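# Guide the ball into the green-bottomed hole

## Task

Bring the ball to rest inside the hole whose floor is green, and never let it go into any of the other holes. Only the fingers may touch the board: contact between the board and any other part of either arm fails the attempt at once. At the end the board must still sit flat on the table, or the task fails. Avoid hard impacts of the ball against the lid, the walls or the floor. The result must stay in place by itself, without the robot holding it there.

## Robot and tools

Robot and frame. Two arms, left_arm and right_arm, each with a two-finger gripper. All poses use one scene frame: origin on the table top midway between the arms, +x out over the table, +z up, and left_arm on the +y side. The names do not refer to sides of any image. Base of left_arm: (+0.029, +0.346, 0) m, quat_wxyz (+0.999, 0, 0, -0.054). Base of right_arm: (+0.012, -0.230, 0) m, quat_wxyz (+0.997, 0, 0, -0.076). Joint ranges in rad, base to hand: waist -2.880 to 2.880, shoulder 0.000 to 3.142, elbow 0.000 to 3.019, wrist pitch -1.693 to 1.571, wrist yaw -1.571 to 1.571, wrist roll -2.094 to 2.094. The fingers extend along the gripper's own +z axis and close along its y axis. end_effector_position is the point between the finger pads, roughly 1 cm short of the fingertips.

Row format (shared by execute_actions and move). One row is a flat list of 16 numbers, always covering both arms: left_arm x, y, z, qw, qx, qy, qz, opening, then right_arm in the same order. x, y, z are an absolute target position in metres in the scene frame; qw..qz an absolute target orientation, w first. Opening runs from -1 (closed) to +1 (fully open, 0.094 m). To keep an arm still, resend exactly the position and quaternion from the last result before it was meant to stop, plus the wanted opening. To hold an orientation steady, repeat your own commanded quaternion in every row rather than copying the slightly drifted one from a result.

execute_actions(actions): actions is a list of up to 15 actions; each action is a list of up to 15 rows; each row is applied for one control step of 1/30 s. An action always spans 15 steps, so a shorter list keeps its last row for the remaining steps. An empty list only reports state and images. If any target lies over 0.6 m from that gripper's current position along any of the gripper's axes, the action is rejected for both arms; if any action is malformed, or the first one fails this test against the latest reported state, nothing in the call runs. At each step the command is limited to 70 mm and 16 degrees away from the measured hand pose, and the controller (damped IK, position favoured over orientation) heads toward that clipped pose; after the action the arm only reaches the last clipped pose, so far targets need further actions.

move(target, speed, blocking): target is one 16-number row as above, absolute. Each gripper travels in a straight line toward its target; both paths finish together, taking 0.5 to 10 s (cut off at 10 s). speed is the top path speed in m/s, 0.002 to 0.5, default 0.25; rotation is capped at twice that value in rad/s, taking the shorter direction. Paths ignore obstacles and the other arm; the hand lags, may wander, and can exceed speed when the arm is near full stretch. Faster contact means a harder hit, and aiming past a contact point pushes harder. The opening is applied when the move begins. It finishes once paths end and everything is at rest, or 5 s after the paths end. The extra 'move:' line gives the ending (done, off_target, moving, held, fault) and any limits: paced means the sent pose was clipped; held means a check blocked some steps, after which the arm may jump well above speed. Each gripper's distance to its target is also given; if only one arm is named, the other finished fine. blocking=false returns after 0.5 s while motion continues; call wait or stop before sending more rows or moves.

wait(seconds): 0 to 10; arms keep their last command; a running move carries on and the wait ends early if the move finishes. stop(): brakes a running move to rest (needs some distance, more at speed); fingers keep moving. zoom_image(camera, region): camera is one of cam_head_left, cam_head_right, cam_high, cam_low, cam_left_wrist, cam_right_wrist (each 504x504); region is [x0, y0, x1, y1] in pixels from the top-left, at most 504 by 504. read_manual(section): only "licences", text only. finished_scene(scene): scene number; ends it for good once the robot has held its last command and reports success. Answering without any tool call ends everything.

Reading results. The state line lists each gripper's position and quaternion (reported hand position can be off, more when reaching far). 'Hand target' lines show where the controller is currently driving each gripper. Step readings list positions at some steps; HELD beside an arm means part of its row was held back. 'pose unreachable' means the clearance check altered or blocked that arm's command. grip_measured is finger opening on the command scale (last Joint positions entry is the opening in metres, each gripper off by up to about 1 mm). To grasp, command about 0.03 below grip_measured. Motions tend to finish a centimetre or more low. MOTOR HOT warns at 85 °C; at 100 °C an OVER-TEMPERATURE FAULT drops that arm. FAULT lines mark arm stops. Camera calibration (K, distortion, T_world_to_cam) is supplied; wrist camera poses follow from joint readings.

Avoid: any non-finger arm part touching the board; tilting the board off the table; fast ball impacts; knocking anything off the table; arms striking or pressing on each other; drops and hard shoves. Loose objects may occasionally be nudged by outside disturbances.

Each tool is called after "Call:" as a command line: name --argument value for each argument, lists and objects as JSON in quotes; but a table of rows of numbers goes row by row, as --pt "numbers of a row", without its own name.

## Session

Call:
execute_actions --actions '[]'

Scene clock: 0.00 s.
left_arm: end_effector_position=(+0.3844, +0.0078, +0.1851) grip_measured=+1.000 end_effector_quat_wxyz=(+0.656, -0.009, +0.750, -0.089) | right_arm: end_effector_position=(+0.6984, -0.3447, +0.1555) grip_measured=+1.000 end_effector_quat_wxyz=(+0.081, +0.734, +0.674, +0.027)
Joint positions: left_arm=[-0.931  1.465  0.592  0.67  -0.906 -0.308  0.094] | right_arm=[ 0.003  2.113  2.056 -1.354  0.06   1.501  0.094]
Joint velocities: left_arm=[-0.005 -0.015 -0.022  0.022 -0.022 -0.022  0.   ] | right_arm=[-0.005 -0.005 -0.002 -0.012  0.037 -0.037  0.   ]
Motor temperatures (°C, as the motors report them): left_arm=[22 21 18 19 18 20] | right_arm=[19 21 22 21 22 18]
Hand target (left_arm): +0.388, +0.002, +0.192; +0.659, -0.014, +0.746, -0.095
Hand target (right_arm): +0.704, -0.346, +0.156; +0.085, +0.733, +0.674, +0.030

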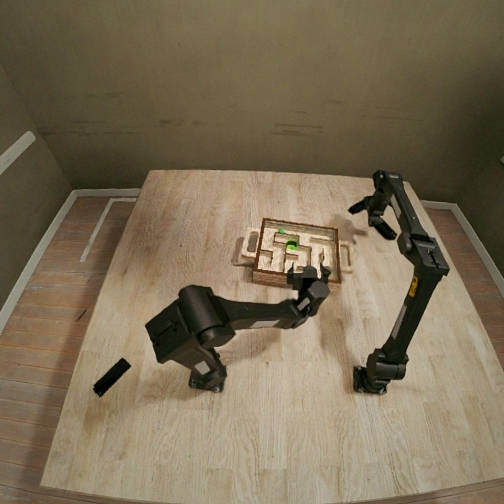

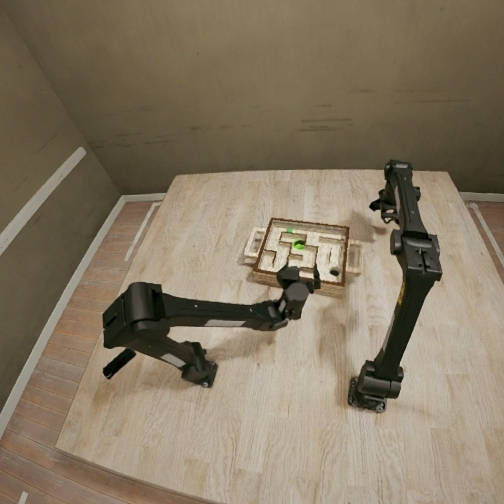

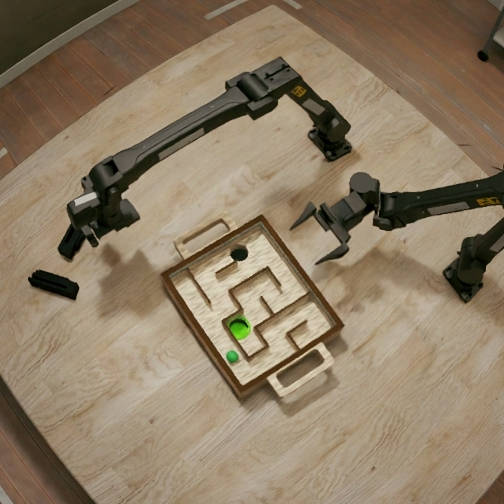

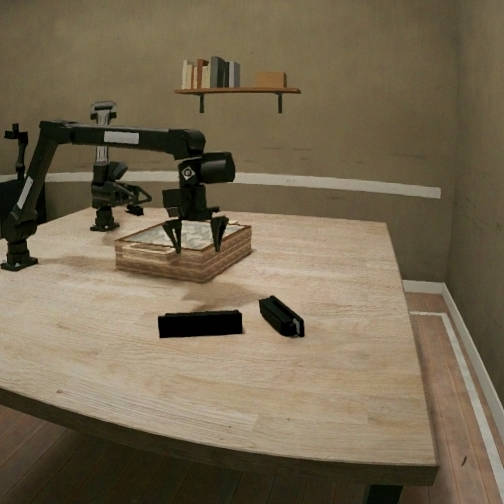

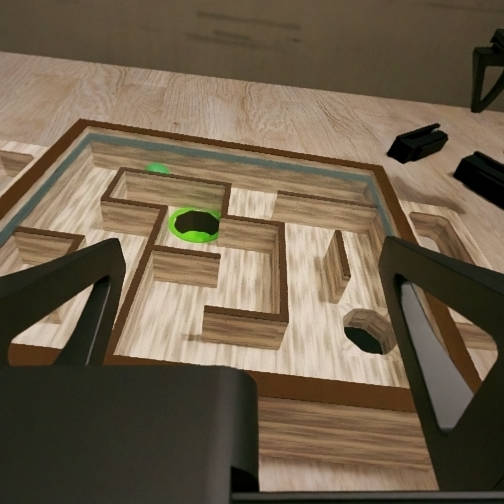

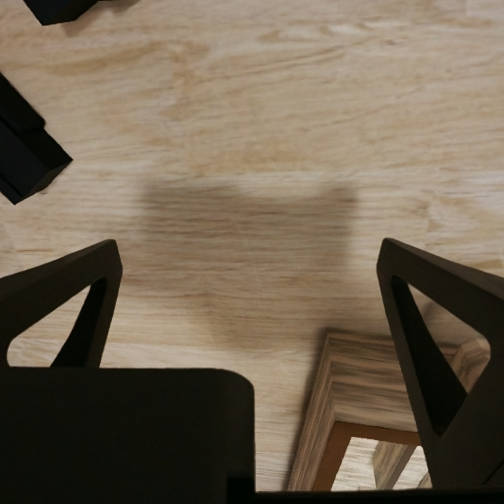

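Call:
zoom_image --camera "cam_high" --region '[150, 200, 360, 410]'

Call:
zoom_image --camera "cam_low" --region '[90, 190, 270, 300]'

Call:
zoom_image --camera "cam_head_left" --region '[220, 200, 370, 300]'

Region (150, 200, 360, 410) of cam_high's 504x504 image, scaled by 2.400, with more detail than that image has.

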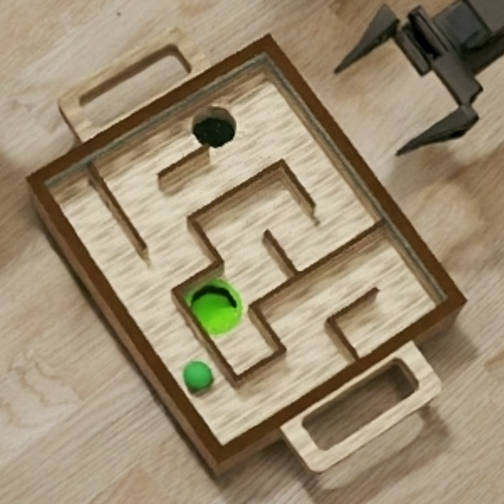

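Region (90, 190, 270, 300) of cam_low's 504x504 image, scaled by 2.800, with more detail than that image has.

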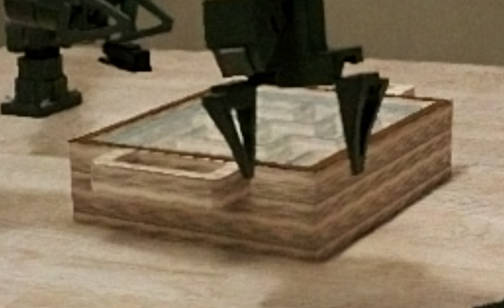

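Region (220, 200, 370, 300) of cam_head_left's 504x504 image, scaled by 3.360, with more detail than that image has.

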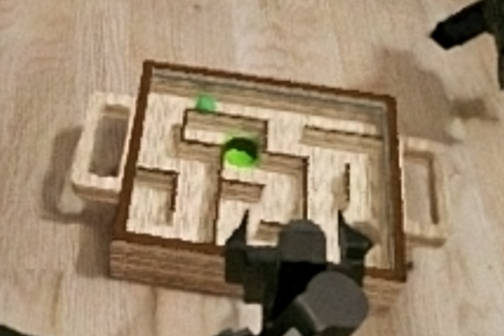

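Call:
move --target '[0.36,0.1,0.3,0.3,0,0.95,0,1, 0.56,-0.33,0.22,0,0.998,-0.07,0,0]' --speed 0.3

Call:
move --target '[0.588,0.195,0.2,0,0.998,-0.07,0,0, 0.522,-0.29,0.2,0,0.998,-0.07,0,0]' --speed 0.4

Scene clock: 45.23 s.
left_arm: end_effector_position=(+0.3503, +0.1023, +0.2812) grip_measured=+1.000 end_effector_quat_wxyz=(+0.292, +0.006, +0.956, +0.005) | right_arm: end_effector_position=(+0.5537, -0.3239, +0.2153) grip_measured=+0.002 end_effector_quat_wxyz=(-0.159, +0.914, +0.370, +0.048)
Joint positions: left_arm=[-0.717  1.125  1.098 -1.12  -0.428 -0.719  0.094] | right_arm=[-0.114  1.859  1.799 -1.631 -0.312  2.088  0.047]
Joint velocities: left_arm=[ 0.005 -0.005 -0.012  0.002 -0.022  0.037  0.   ] | right_arm=[-0.005 -0.005  0.017 -0.032 -0.037  0.022 -0.   ]
Motor temperatures (°C, as the motors report them): left_arm=[22 21 21 19 18 20] | right_arm=[19 23 26 21 22 18]
Hand target (left_arm): +0.360, +0.098, +0.299; +0.298, -0.004, +0.955, -0.003
Hand target (right_arm): +0.559, -0.330, +0.220; -0.159, +0.918, +0.360, +0.051
Off the commanded pose (left_arm): 0.021 m, 1 deg.
Off the commanded pose (right_arm): 0.010 m, 55 deg; orientation clipped at the last step of the last action.
joint sent to its limit (right arm) — the command would take joint 6 (wrist roll) past its upper limit, so that joint was sent only as far as its limit.
move: off_target (left_arm, right_arm); limits=paced
camera_calibration (this result's frames):
cam_left_wrist: T_world_to_cam=[[-0.0179453, -0.999839, 0.000445454, 0.103494], [-0.999034, 0.0179488, 0.0401189, 0.34232], [-0.0401205, 0.000274924, -0.999195, 0.415953], [0, 0, 0, 1]] pos_world=[0.360534, 0.0972192, 0.401838]
cam_right_wrist: T_world_to_cam=[[-0.687055, 0.680903, 0.253627, 0.54403], [0.602679, 0.339049, 0.722374, -0.371989], [0.405875, 0.649166, -0.643311, 0.24783], [0, 0, 0, 1]] pos_world=[0.497381, -0.405192, 0.290166]

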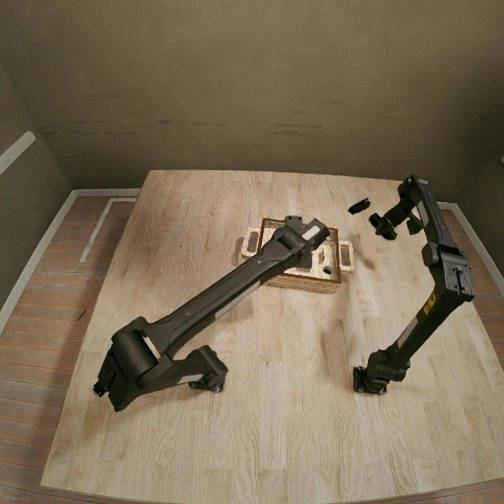

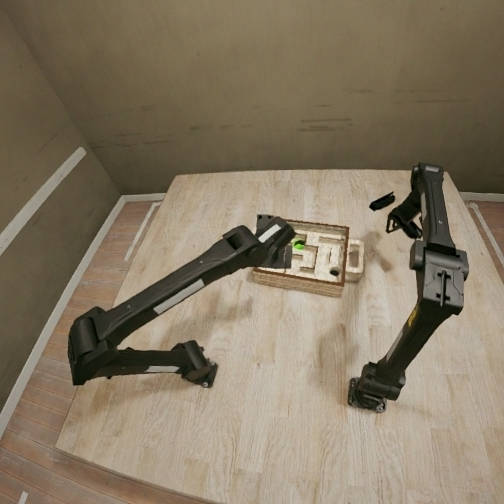

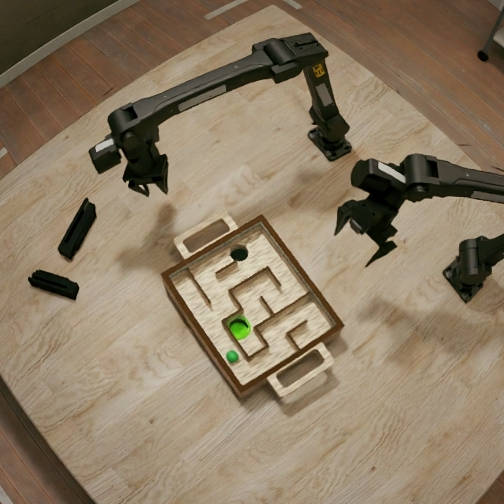

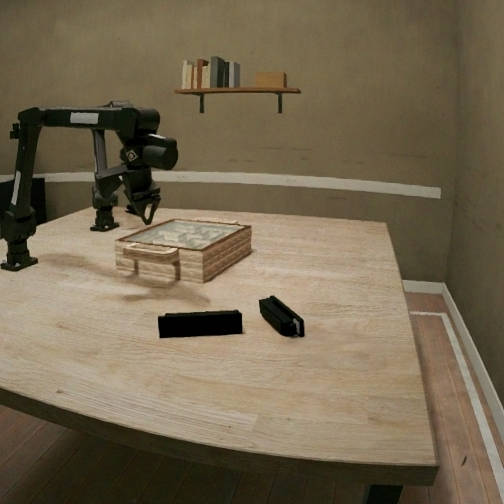

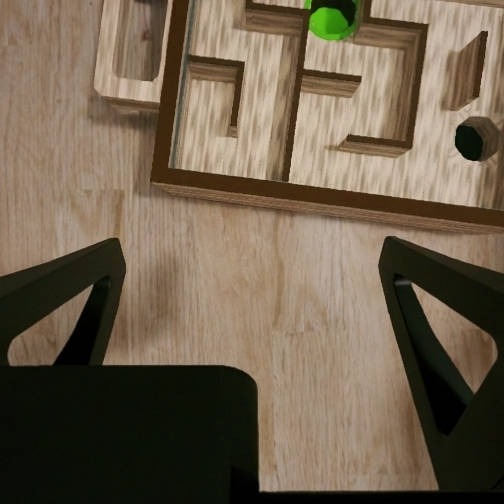

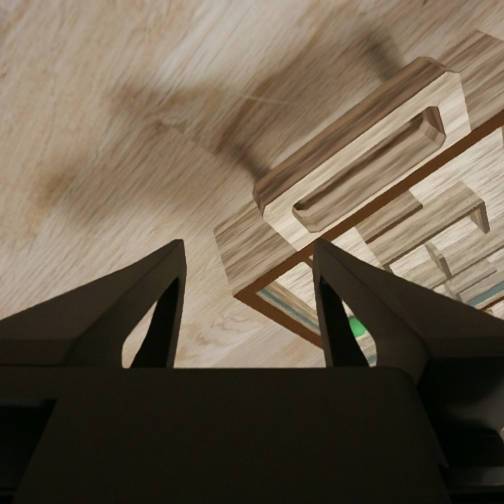

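Scene clock: 50.60 s.
left_arm: end_effector_position=(+0.5727, +0.1919, +0.1989) grip_measured=+0.003 end_effector_quat_wxyz=(+0.219, +0.813, -0.539, +0.005) | right_arm: end_effector_position=(+0.5263, -0.2963, +0.1908) grip_measured=+0.002 end_effector_quat_wxyz=(-0.220, +0.906, +0.359, +0.037)
Joint positions: left_arm=[-0.047  1.943  1.861 -1.674  0.402 -2.089  0.047] | right_arm=[-0.103  1.836  1.677 -1.626 -0.399  2.088  0.047]
Joint velocities: left_arm=[ 0.005 -0.015 -0.002 -0.002  0.037 -0.095  0.001] | right_arm=[-0.005  0.005 -0.007  0.007 -0.051 -0.066  0.001]
Motor temperatures (°C, as the motors report them): left_arm=[22 21 22 19 18 20] | right_arm=[19 23 26 21 22 18]
Hand target (left_arm): +0.586, +0.196, +0.202; +0.219, +0.818, -0.532, +0.010
Hand target (right_arm): +0.523, -0.291, +0.200; -0.219, +0.907, +0.358, +0.039
Off the commanded pose (left_arm): 0.016 m, 64 deg; orientation clipped at the last step of the last action.
Off the commanded pose (right_arm): 0.012 m, 57 deg; orientation clipped at the last step of the last action.
joint sent to its limit (left arm) — the command would take joint 4 (wrist pitch) past its lower limit and joint 6 (wrist roll) past its lower limit, so those joints were sent only as far as their limits.
joint sent to its limit (right arm) — the command would take joint 6 (wrist roll) past its upper limit, so that joint was sent only as far as its limit.
move: off_target (left_arm, right_arm); limits=paced
camera_calibration (this result's frames):
cam_left_wrist: T_world_to_cam=[[0.882494, 0.329336, -0.335771, -0.506749], [0.464232, -0.495417, 0.734201, -0.311426], [0.0754528, -0.803803, -0.590091, 0.349311], [0, 0, 0, 1]] pos_world=[0.56542, 0.293383, 0.264623]
cam_right_wrist: T_world_to_cam=[[-0.663209, 0.650031, 0.370963, 0.468529], [0.652729, 0.259841, 0.711637, -0.394969], [0.366195, 0.714103, -0.596623, 0.256432], [0, 0, 0, 1]] pos_world=[0.474637, -0.385048, 0.260261]

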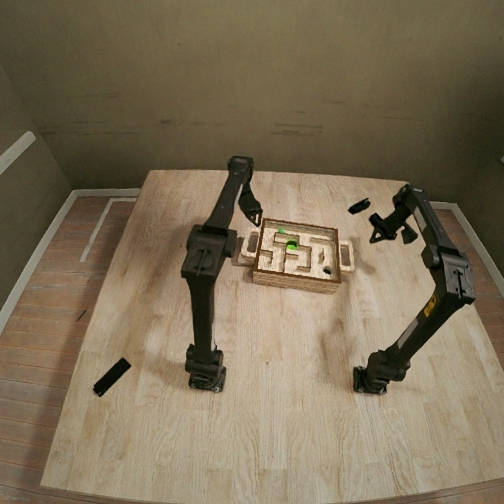

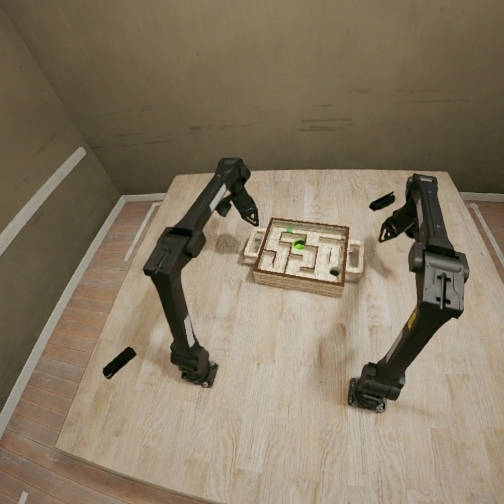

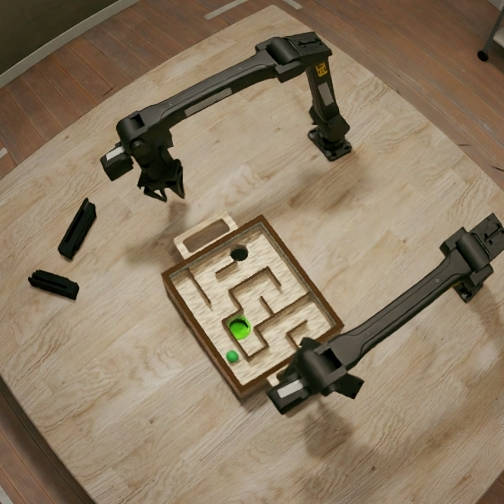

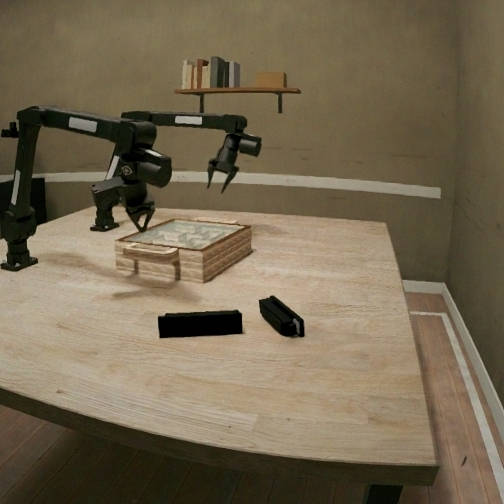

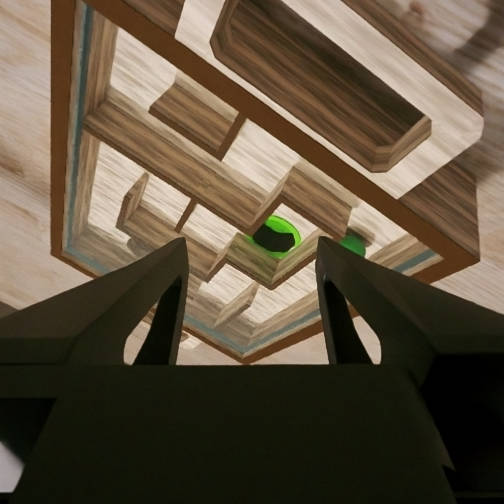

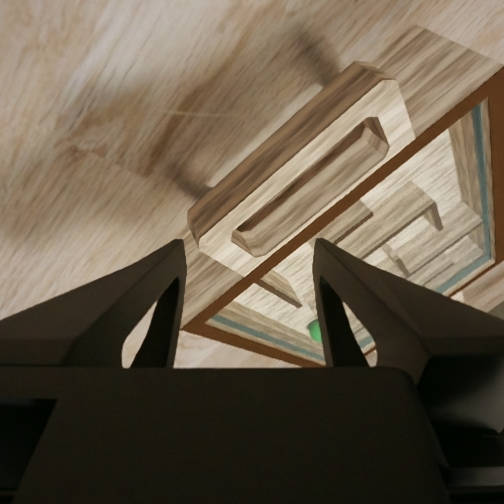

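Call:
move --target '[0.588,0.2,0.18,0,0.94,0.34,0,0, 0.522,-0.29,0.17,0,0.6,0.8,0,0]' --speed 0.5

Call:
move --target '[0.585,0.183,0.13,0,0.07,0.998,0,0, 0.522,-0.283,0.13,0,0.07,0.998,0,0]' --speed 0.5

Scene clock: 59.17 s.
left_arm: end_effector_position=(+0.5890, +0.1938, +0.1991) grip_measured=+0.003 end_effector_quat_wxyz=(+0.372, +0.808, -0.451, +0.071) | right_arm: end_effector_position=(+0.5216, -0.2926, +0.1624) grip_measured=+0.002 end_effector_quat_wxyz=(-0.012, +0.606, +0.795, -0.005)
Joint positions: left_arm=[ 0.047  1.993  1.85  -1.674  0.744 -2.089  0.047] | right_arm=[ 0.03   1.726  1.499 -1.369 -0.003  1.182  0.047]
Joint velocities: left_arm=[ 0.015 -0.015 -0.007  0.002  0.037  0.007  0.001] | right_arm=[ 0.024 -0.015  0.012  0.002  0.037 -0.007 -0.   ]
Motor temperatures (°C, as the motors report them): left_arm=[22 21 22 19 18 20] | right_arm=[19 23 26 21 22 18]
Hand target (left_arm): +0.588, +0.201, +0.181; +0.384, +0.814, -0.433, +0.050
Hand target (right_arm): +0.522, -0.290, +0.169; -0.000, +0.599, +0.801, +0.001
Off the commanded pose (left_arm): 0.020 m, 105 deg; orientation clipped at the last step of the last action.
Off the commanded pose (right_arm): 0.008 m, 2 deg.
joint sent to its limit (left arm) — the command would take joint 4 (wrist pitch) past its lower limit and joint 6 (wrist roll) past its lower limit, so those joints were sent only as far as their limits.
move: off_target (left_arm); limits=paced
camera_calibration (this result's frames):
cam_left_wrist: T_world_to_cam=[[0.785413, 0.327541, -0.525208, -0.426505], [0.593161, -0.155814, 0.789862, -0.470991], [0.176877, -0.931901, -0.316663, 0.260385], [0, 0, 0, 1]] pos_world=[0.5683, 0.308963, 0.230468]
cam_right_wrist: T_world_to_cam=[[-0.965826, -0.258513, 0.0187361, 0.422778], [-0.196041, 0.775885, 0.599643, 0.239263], [-0.169553, 0.575477, -0.800049, 0.510532], [0, 0, 0, 1]] pos_world=[0.541798, -0.370146, 0.257057]

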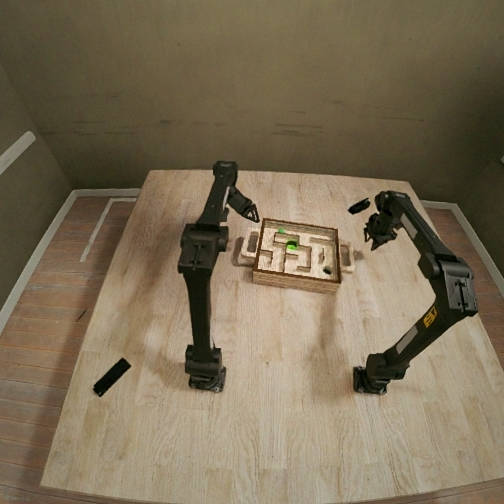

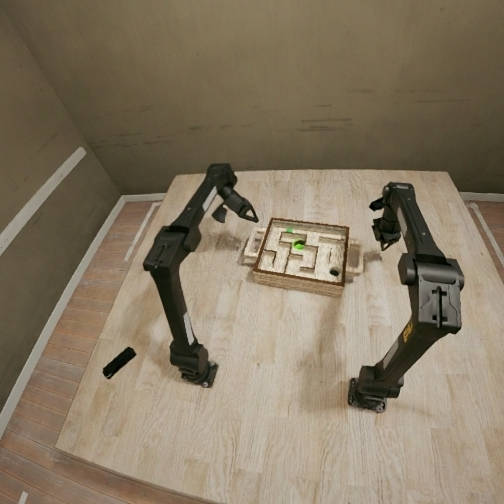

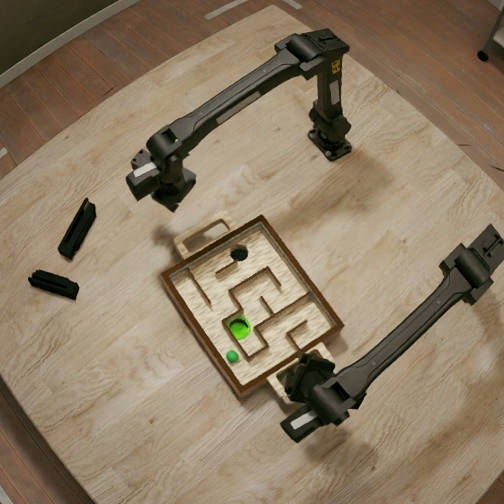

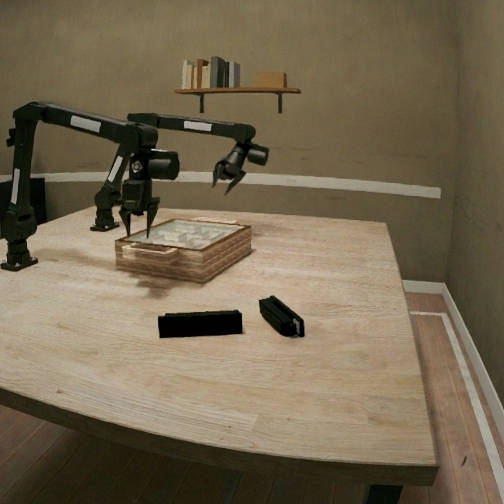

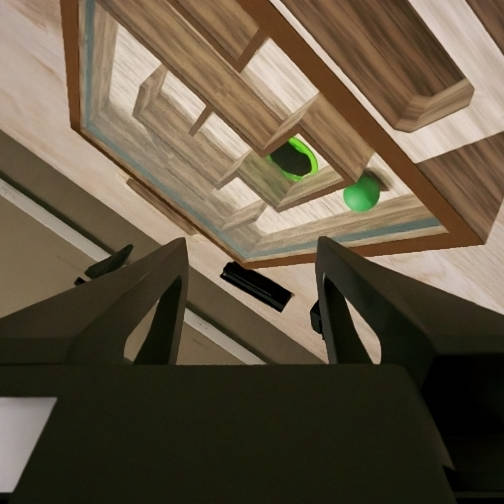

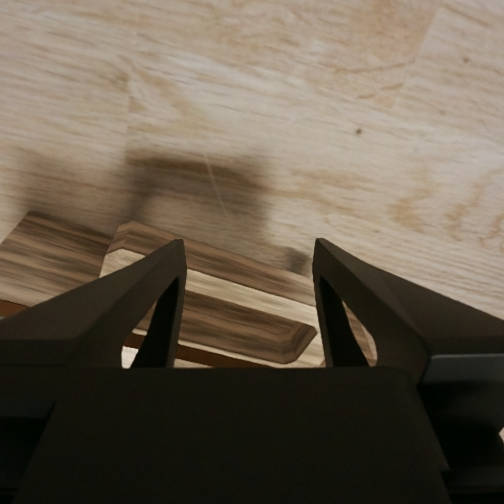

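Scene clock: 62.20 s.
left_arm: end_effector_position=(+0.5829, +0.1884, +0.1247) grip_measured=+0.003 end_effector_quat_wxyz=(-0.011, +0.062, +0.998, +0.004) | right_arm: end_effector_position=(+0.5211, -0.2876, +0.1359) grip_measured=+0.002 end_effector_quat_wxyz=(-0.000, +0.081, +0.997, -0.001)
Joint positions: left_arm=[-0.168  1.908  1.657 -1.342 -0.003 -0.152  0.047] | right_arm=[ 0.042  1.726  1.427 -1.273  0.001  0.051  0.047]
Joint velocities: left_arm=[ 0.005  0.015 -0.002 -0.007 -0.022 -0.022 -0.   ] | right_arm=[-0.015 -0.005 -0.002 -0.007  0.066 -0.037  0.   ]
Motor temperatures (°C, as the motors report them): left_arm=[22 22 22 19 18 20] | right_arm=[19 23 26 21 22 18]
Hand target (left_arm): +0.583, +0.184, +0.128; -0.001, +0.071, +0.997, +0.002
Hand target (right_arm): +0.523, -0.283, +0.130; -0.000, +0.070, +0.998, +0.000
Off the commanded pose (left_arm): 0.008 m, 2 deg.
Off the commanded pose (right_arm): 0.008 m, 1 deg.
move: done
camera_calibration (this result's frames):
cam_left_wrist: T_world_to_cam=[[-0.123814, -0.992248, 0.0106313, 0.252824], [-0.786271, 0.104637, 0.608957, 0.368075], [-0.605349, 0.0670386, -0.793132, 0.560057], [0, 0, 0, 1]] pos_world=[0.65974, 0.174804, 0.217369]
cam_right_wrist: T_world_to_cam=[[-0.167159, -0.985928, -0.00183736, -0.198552], [-0.796264, 0.133903, 0.589943, 0.380641], [-0.581396, 0.100077, -0.807442, 0.565226], [0, 0, 0, 1]] pos_world=[0.598521, -0.303293, 0.231465]

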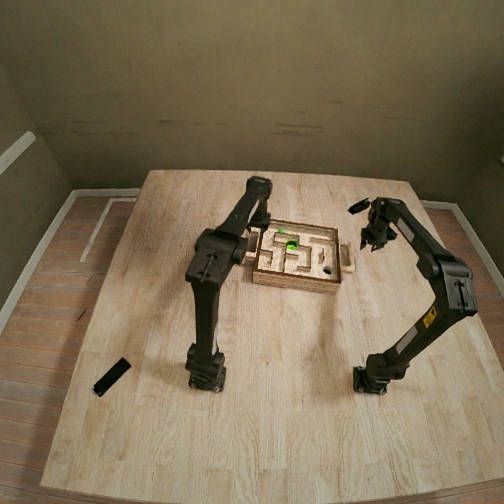

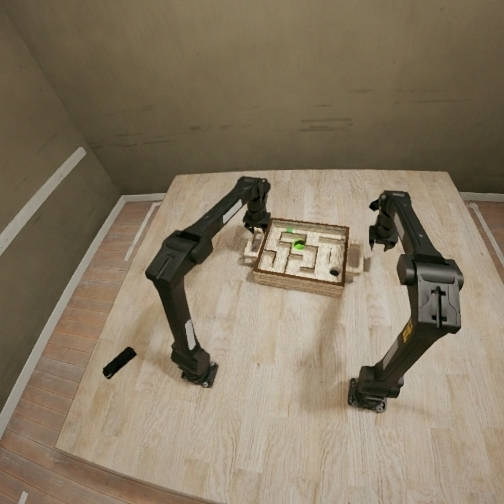

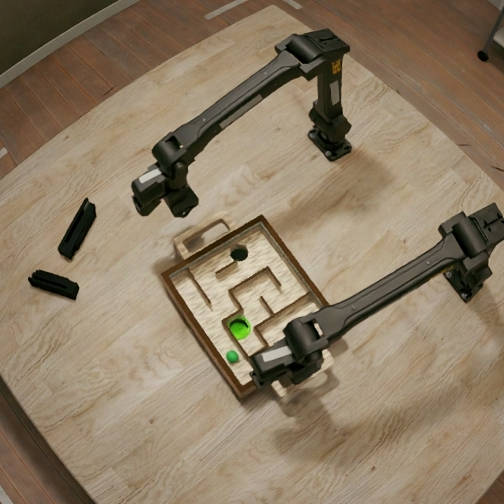

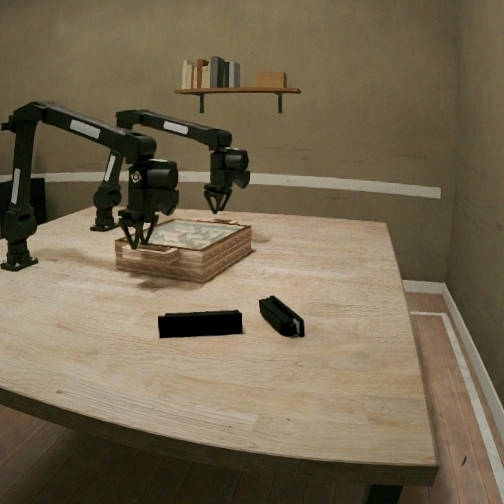

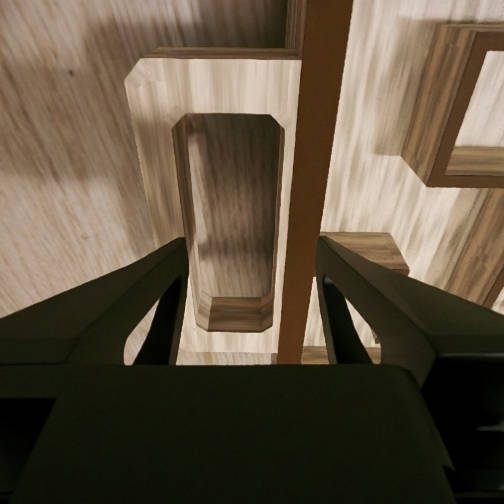

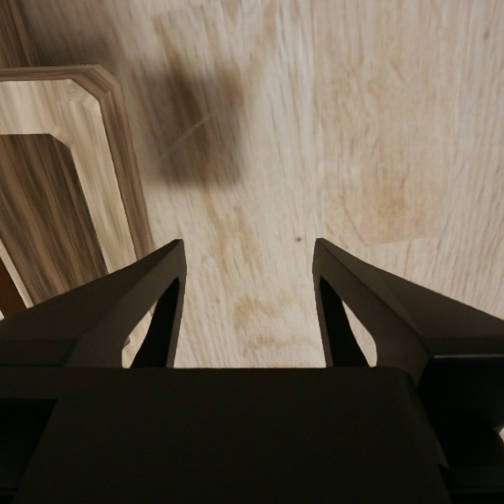

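Call:
move --target '[0.56,0.233,0.105,0,0.07,0.998,0,0, 0.503,-0.2,0.1,0,0.07,0.998,0,0]'

Scene clock: 77.63 s.
left_arm: end_effector_position=(+0.5566, +0.2335, +0.0995) grip_measured=+0.003 end_effector_quat_wxyz=(-0.012, +0.066, +0.998, +0.003) | right_arm: end_effector_position=(+0.5051, -0.2072, +0.1066) grip_measured=+0.001 end_effector_quat_wxyz=(+0.001, +0.067, +0.998, -0.008)
Joint positions: left_arm=[-0.101  1.837  1.483 -1.242 -0.002 -0.077  0.047] | right_arm=[ 0.206  1.706  1.319 -1.184  0.016  0.188  0.047]
Joint velocities: left_arm=[-0.024  0.005 -0.022 -0.017  0.037  0.007  0.   ] | right_arm=[ 0.005 -0.005  0.007 -0.007  0.037  0.051 -0.   ]
Motor temperatures (°C, as the motors report them): left_arm=[22 22 22 19 18 20] | right_arm=[19 23 25 21 22 18]
Hand target (left_arm): +0.559, +0.233, +0.105; +0.000, +0.070, +0.998, -0.001
Hand target (right_arm): +0.503, -0.200, +0.100; -0.001, +0.070, +0.998, +0.000
Off the commanded pose (left_arm): 0.006 m, 2 deg.
Off the commanded pose (right_arm): 0.010 m, 1 deg.
move: done
camera_calibration (this result's frames):
cam_left_wrist: T_world_to_cam=[[-0.131302, -0.991259, 0.0128595, 0.298337], [-0.783391, 0.111699, 0.611409, 0.354545], [-0.607501, 0.0702049, -0.79121, 0.521403], [0, 0, 0, 1]] pos_world=[0.633673, 0.219522, 0.191931]
cam_right_wrist: T_world_to_cam=[[-0.140401, -0.990018, 0.0123431, -0.137838], [-0.800366, 0.120826, 0.587209, 0.374104], [-0.582839, 0.0725655, -0.809341, 0.519423], [0, 0, 0, 1]] pos_world=[0.582808, -0.219356, 0.202415]

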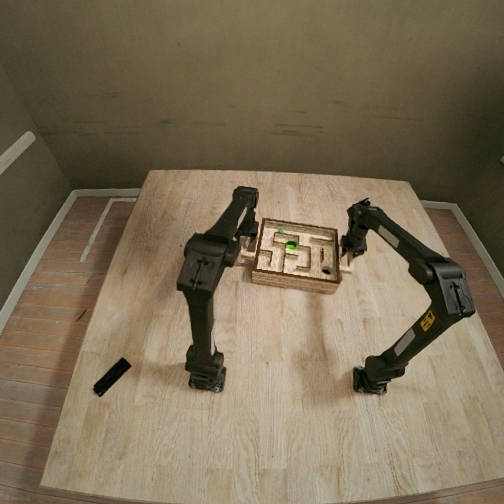

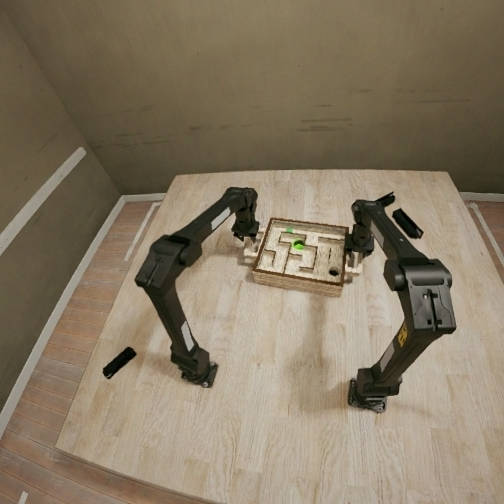

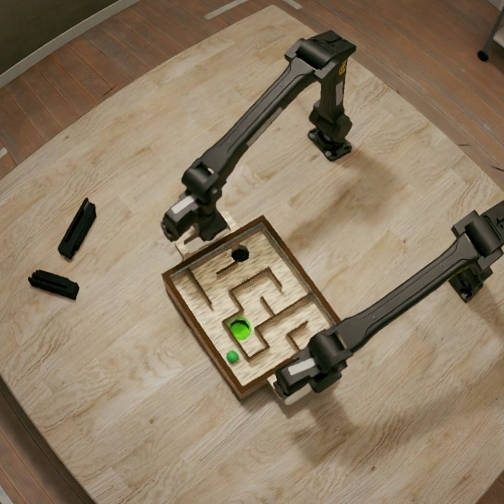

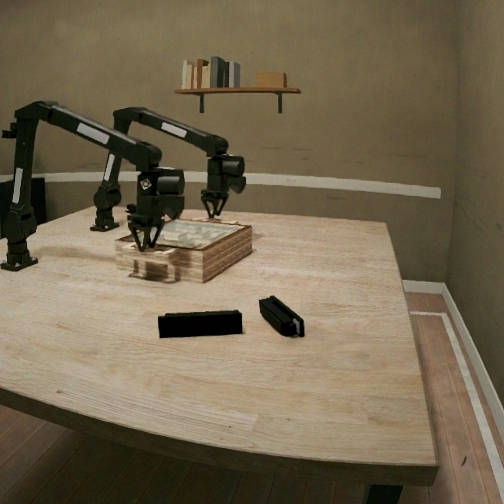

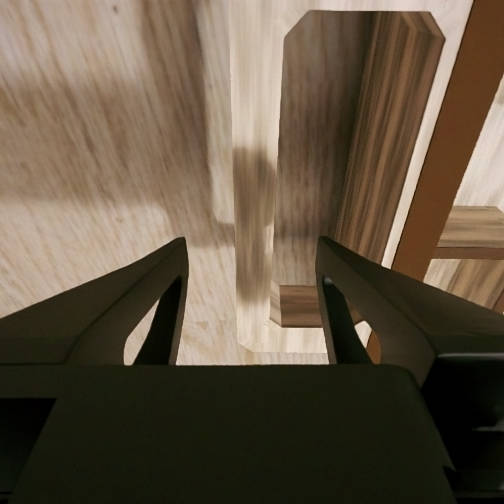

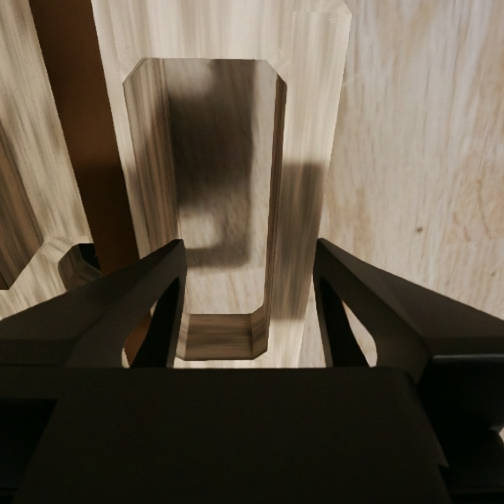

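Call:
move --target '[0.595,0.228,0.095,0,0.07,0.998,0,0, 0.54,-0.224,0.09,0,0.07,0.998,0,0]'

Scene clock: 87.13 s.
left_arm: end_effector_position=(+0.5766, +0.2293, +0.0884) grip_measured=+0.003 end_effector_quat_wxyz=(-0.013, +0.069, +0.997, +0.003) | right_arm: end_effector_position=(+0.5214, -0.2233, +0.0896) grip_measured=+0.001 end_effector_quat_wxyz=(-0.011, +0.075, +0.997, -0.002)
Joint positions: left_arm=[-0.101  1.899  1.543 -1.242 -0.002 -0.07   0.047] | right_arm=[ 0.168  1.774  1.364 -1.183  0.003  0.166  0.047]
Joint velocities: left_arm=[-0.015  0.005 -0.002 -0.002  0.037 -0.007  0.   ] | right_arm=[-0.005 -0.005 -0.012 -0.017 -0.007  0.022 -0.   ]
Motor temperatures (°C, as the motors report them): left_arm=[22 22 21 19 18 20] | right_arm=[19 23 25 21 22 18]
Hand target (left_arm): +0.594, +0.228, +0.095; +0.000, +0.070, +0.998, -0.000
Hand target (right_arm): +0.540, -0.224, +0.091; +0.001, +0.070, +0.998, -0.000
Off the commanded pose (left_arm): 0.020 m, 2 deg.
Off the commanded pose (right_arm): 0.019 m, 1 deg.
move: off_target (left_arm, right_arm)
camera_calibration (this result's frames):
cam_left_wrist: T_world_to_cam=[[-0.138088, -0.990335, 0.0129519, 0.300591], [-0.781891, 0.117031, 0.612332, 0.375331], [-0.607929, 0.0744285, -0.790495, 0.524256], [0, 0, 0, 1]] pos_world=[0.653686, 0.214741, 0.180701]
cam_right_wrist: T_world_to_cam=[[-0.155829, -0.987778, 0.00348512, -0.142011], [-0.784593, 0.125917, 0.60709, 0.390156], [-0.600109, 0.0918679, -0.794625, 0.528361], [0, 0, 0, 1]] pos_world=[0.601058, -0.237942, 0.183484]

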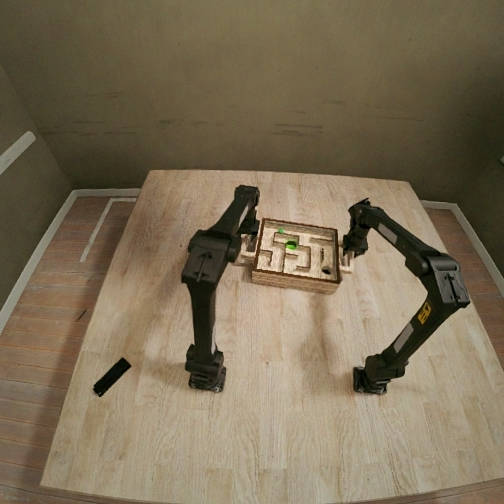

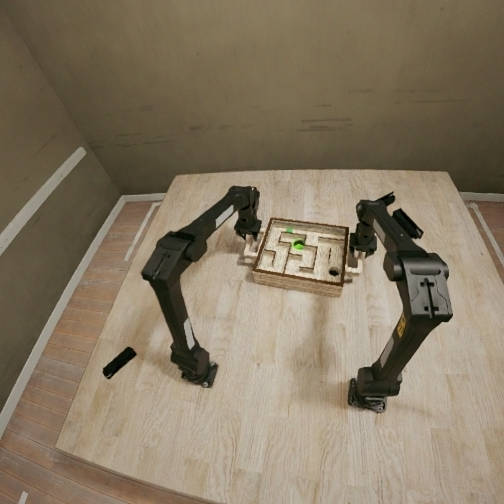

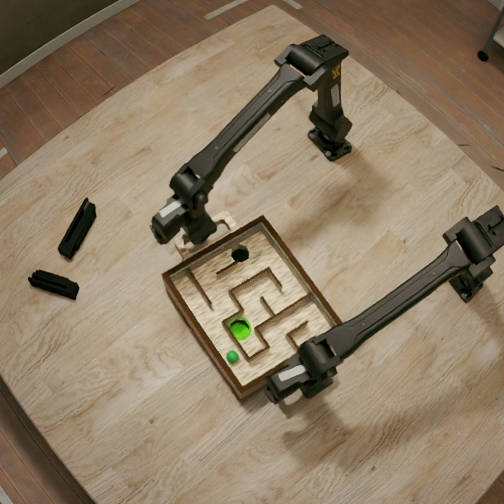

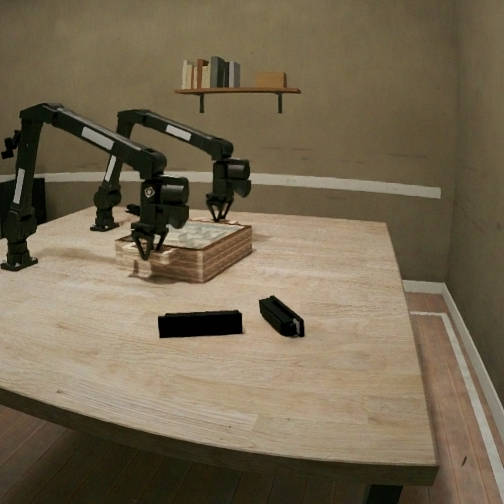

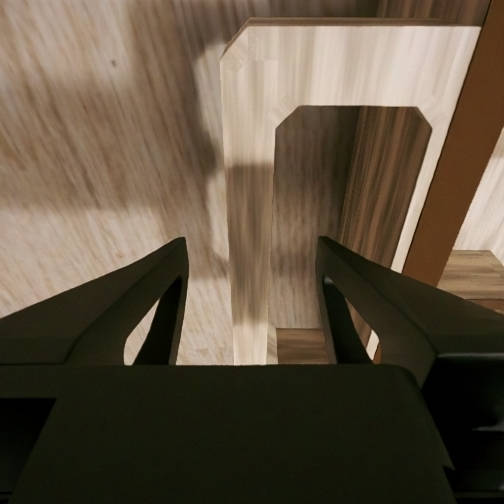

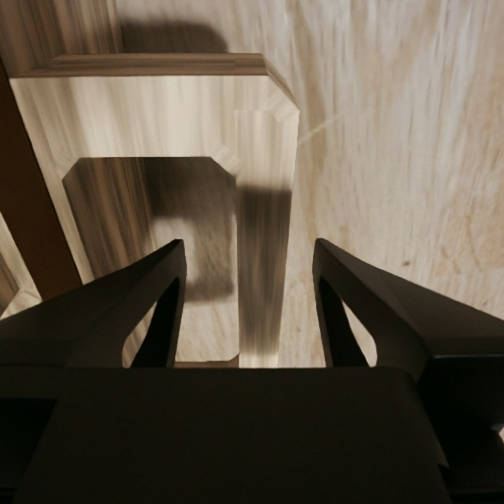

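Call:
move --target '[0.595,0.228,0.05,0,0.07,0.998,0,0, 0.53,-0.224,0.045,0,0.07,0.998,0,0]' --speed 0.1

Scene clock: 92.20 s.
left_arm: end_effector_position=(+0.5940, +0.2256, +0.0640) grip_measured=+0.003 end_effector_quat_wxyz=(+0.006, +0.069, +0.998, +0.000) | right_arm: end_effector_position=(+0.5310, -0.2231, +0.0626) grip_measured=+0.001 end_effector_quat_wxyz=(+0.011, +0.075, +0.997, -0.000)
Joint positions: left_arm=[-0.101  1.943  1.543 -1.16  -0.002 -0.07   0.047] | right_arm=[ 0.168  1.801  1.324 -1.071  0.002  0.165  0.047]
Joint velocities: left_arm=[-0.005 -0.005  0.002 -0.002  0.022  0.051  0.001] | right_arm=[-0.015 -0.015  0.007  0.012  0.081  0.022 -0.001]
Motor temperatures (°C, as the motors report them): left_arm=[22 22 22 19 18 20] | right_arm=[19 23 26 21 22 18]
Hand target (left_arm): +0.594, +0.228, +0.050; -0.000, +0.070, +0.998, -0.000
Hand target (right_arm): +0.530, -0.224, +0.045; -0.000, +0.070, +0.998, +0.000
Off the commanded pose (left_arm): 0.014 m, 1 deg.
Off the commanded pose (right_arm): 0.018 m, 1 deg.
move: off_target (left_arm, right_arm)
camera_calibration (this result's frames):
cam_left_wrist: T_world_to_cam=[[-0.138615, -0.990223, 0.0156055, 0.299772], [-0.803957, 0.121714, 0.582099, 0.418248], [-0.578307, 0.0681416, -0.812968, 0.5011], [0, 0, 0, 1]] pos_world=[0.667596, 0.211789, 0.159238]
cam_right_wrist: T_world_to_cam=[[-0.154674, -0.987955, -0.00457834, -0.140353], [-0.811255, 0.124362, 0.571314, 0.430104], [-0.563863, 0.0920814, -0.820719, 0.495101], [0, 0, 0, 1]] pos_world=[0.606385, -0.23774, 0.159971]

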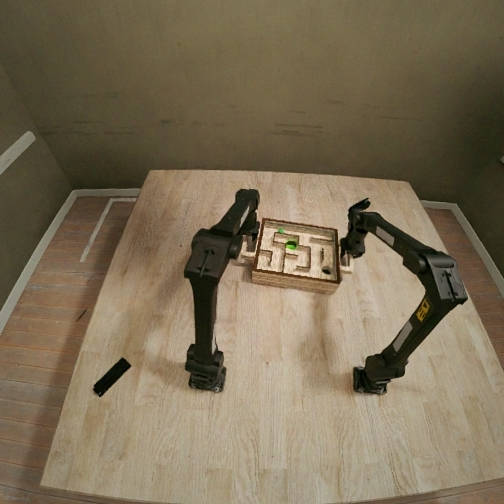

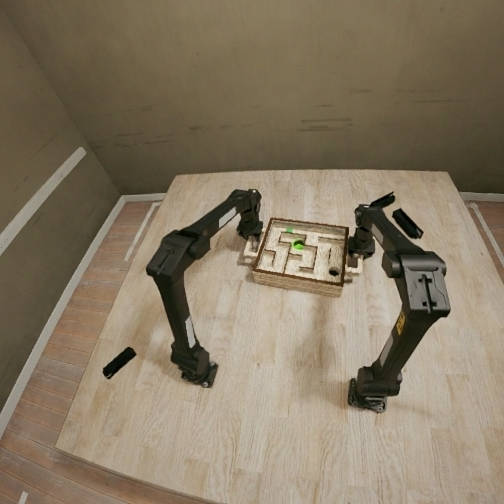

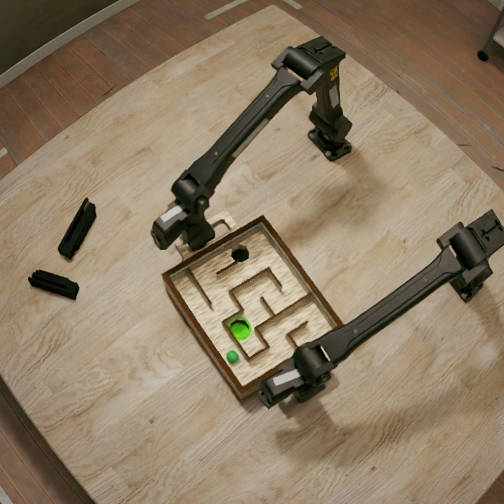

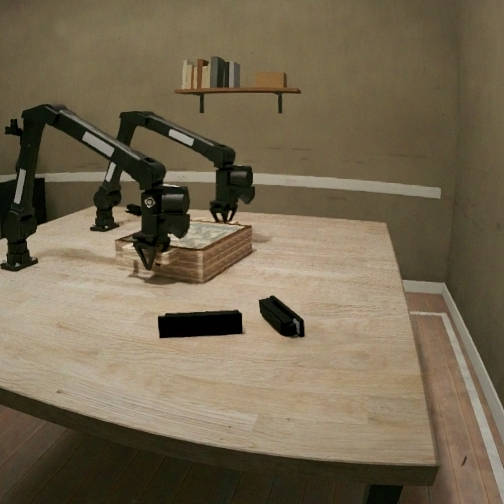

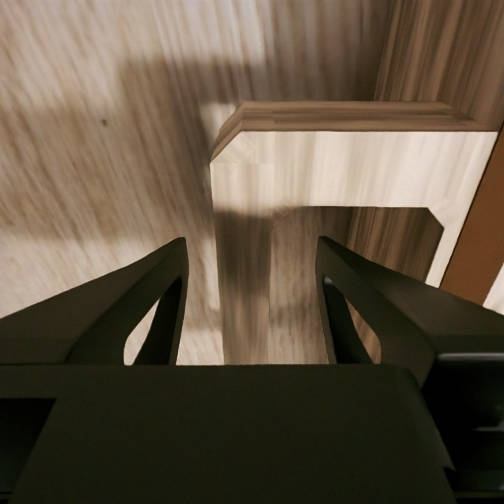

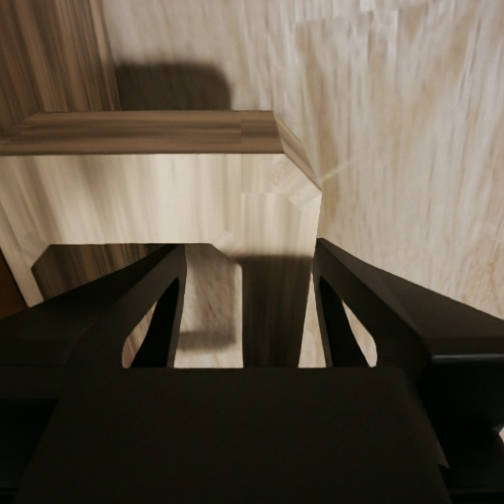

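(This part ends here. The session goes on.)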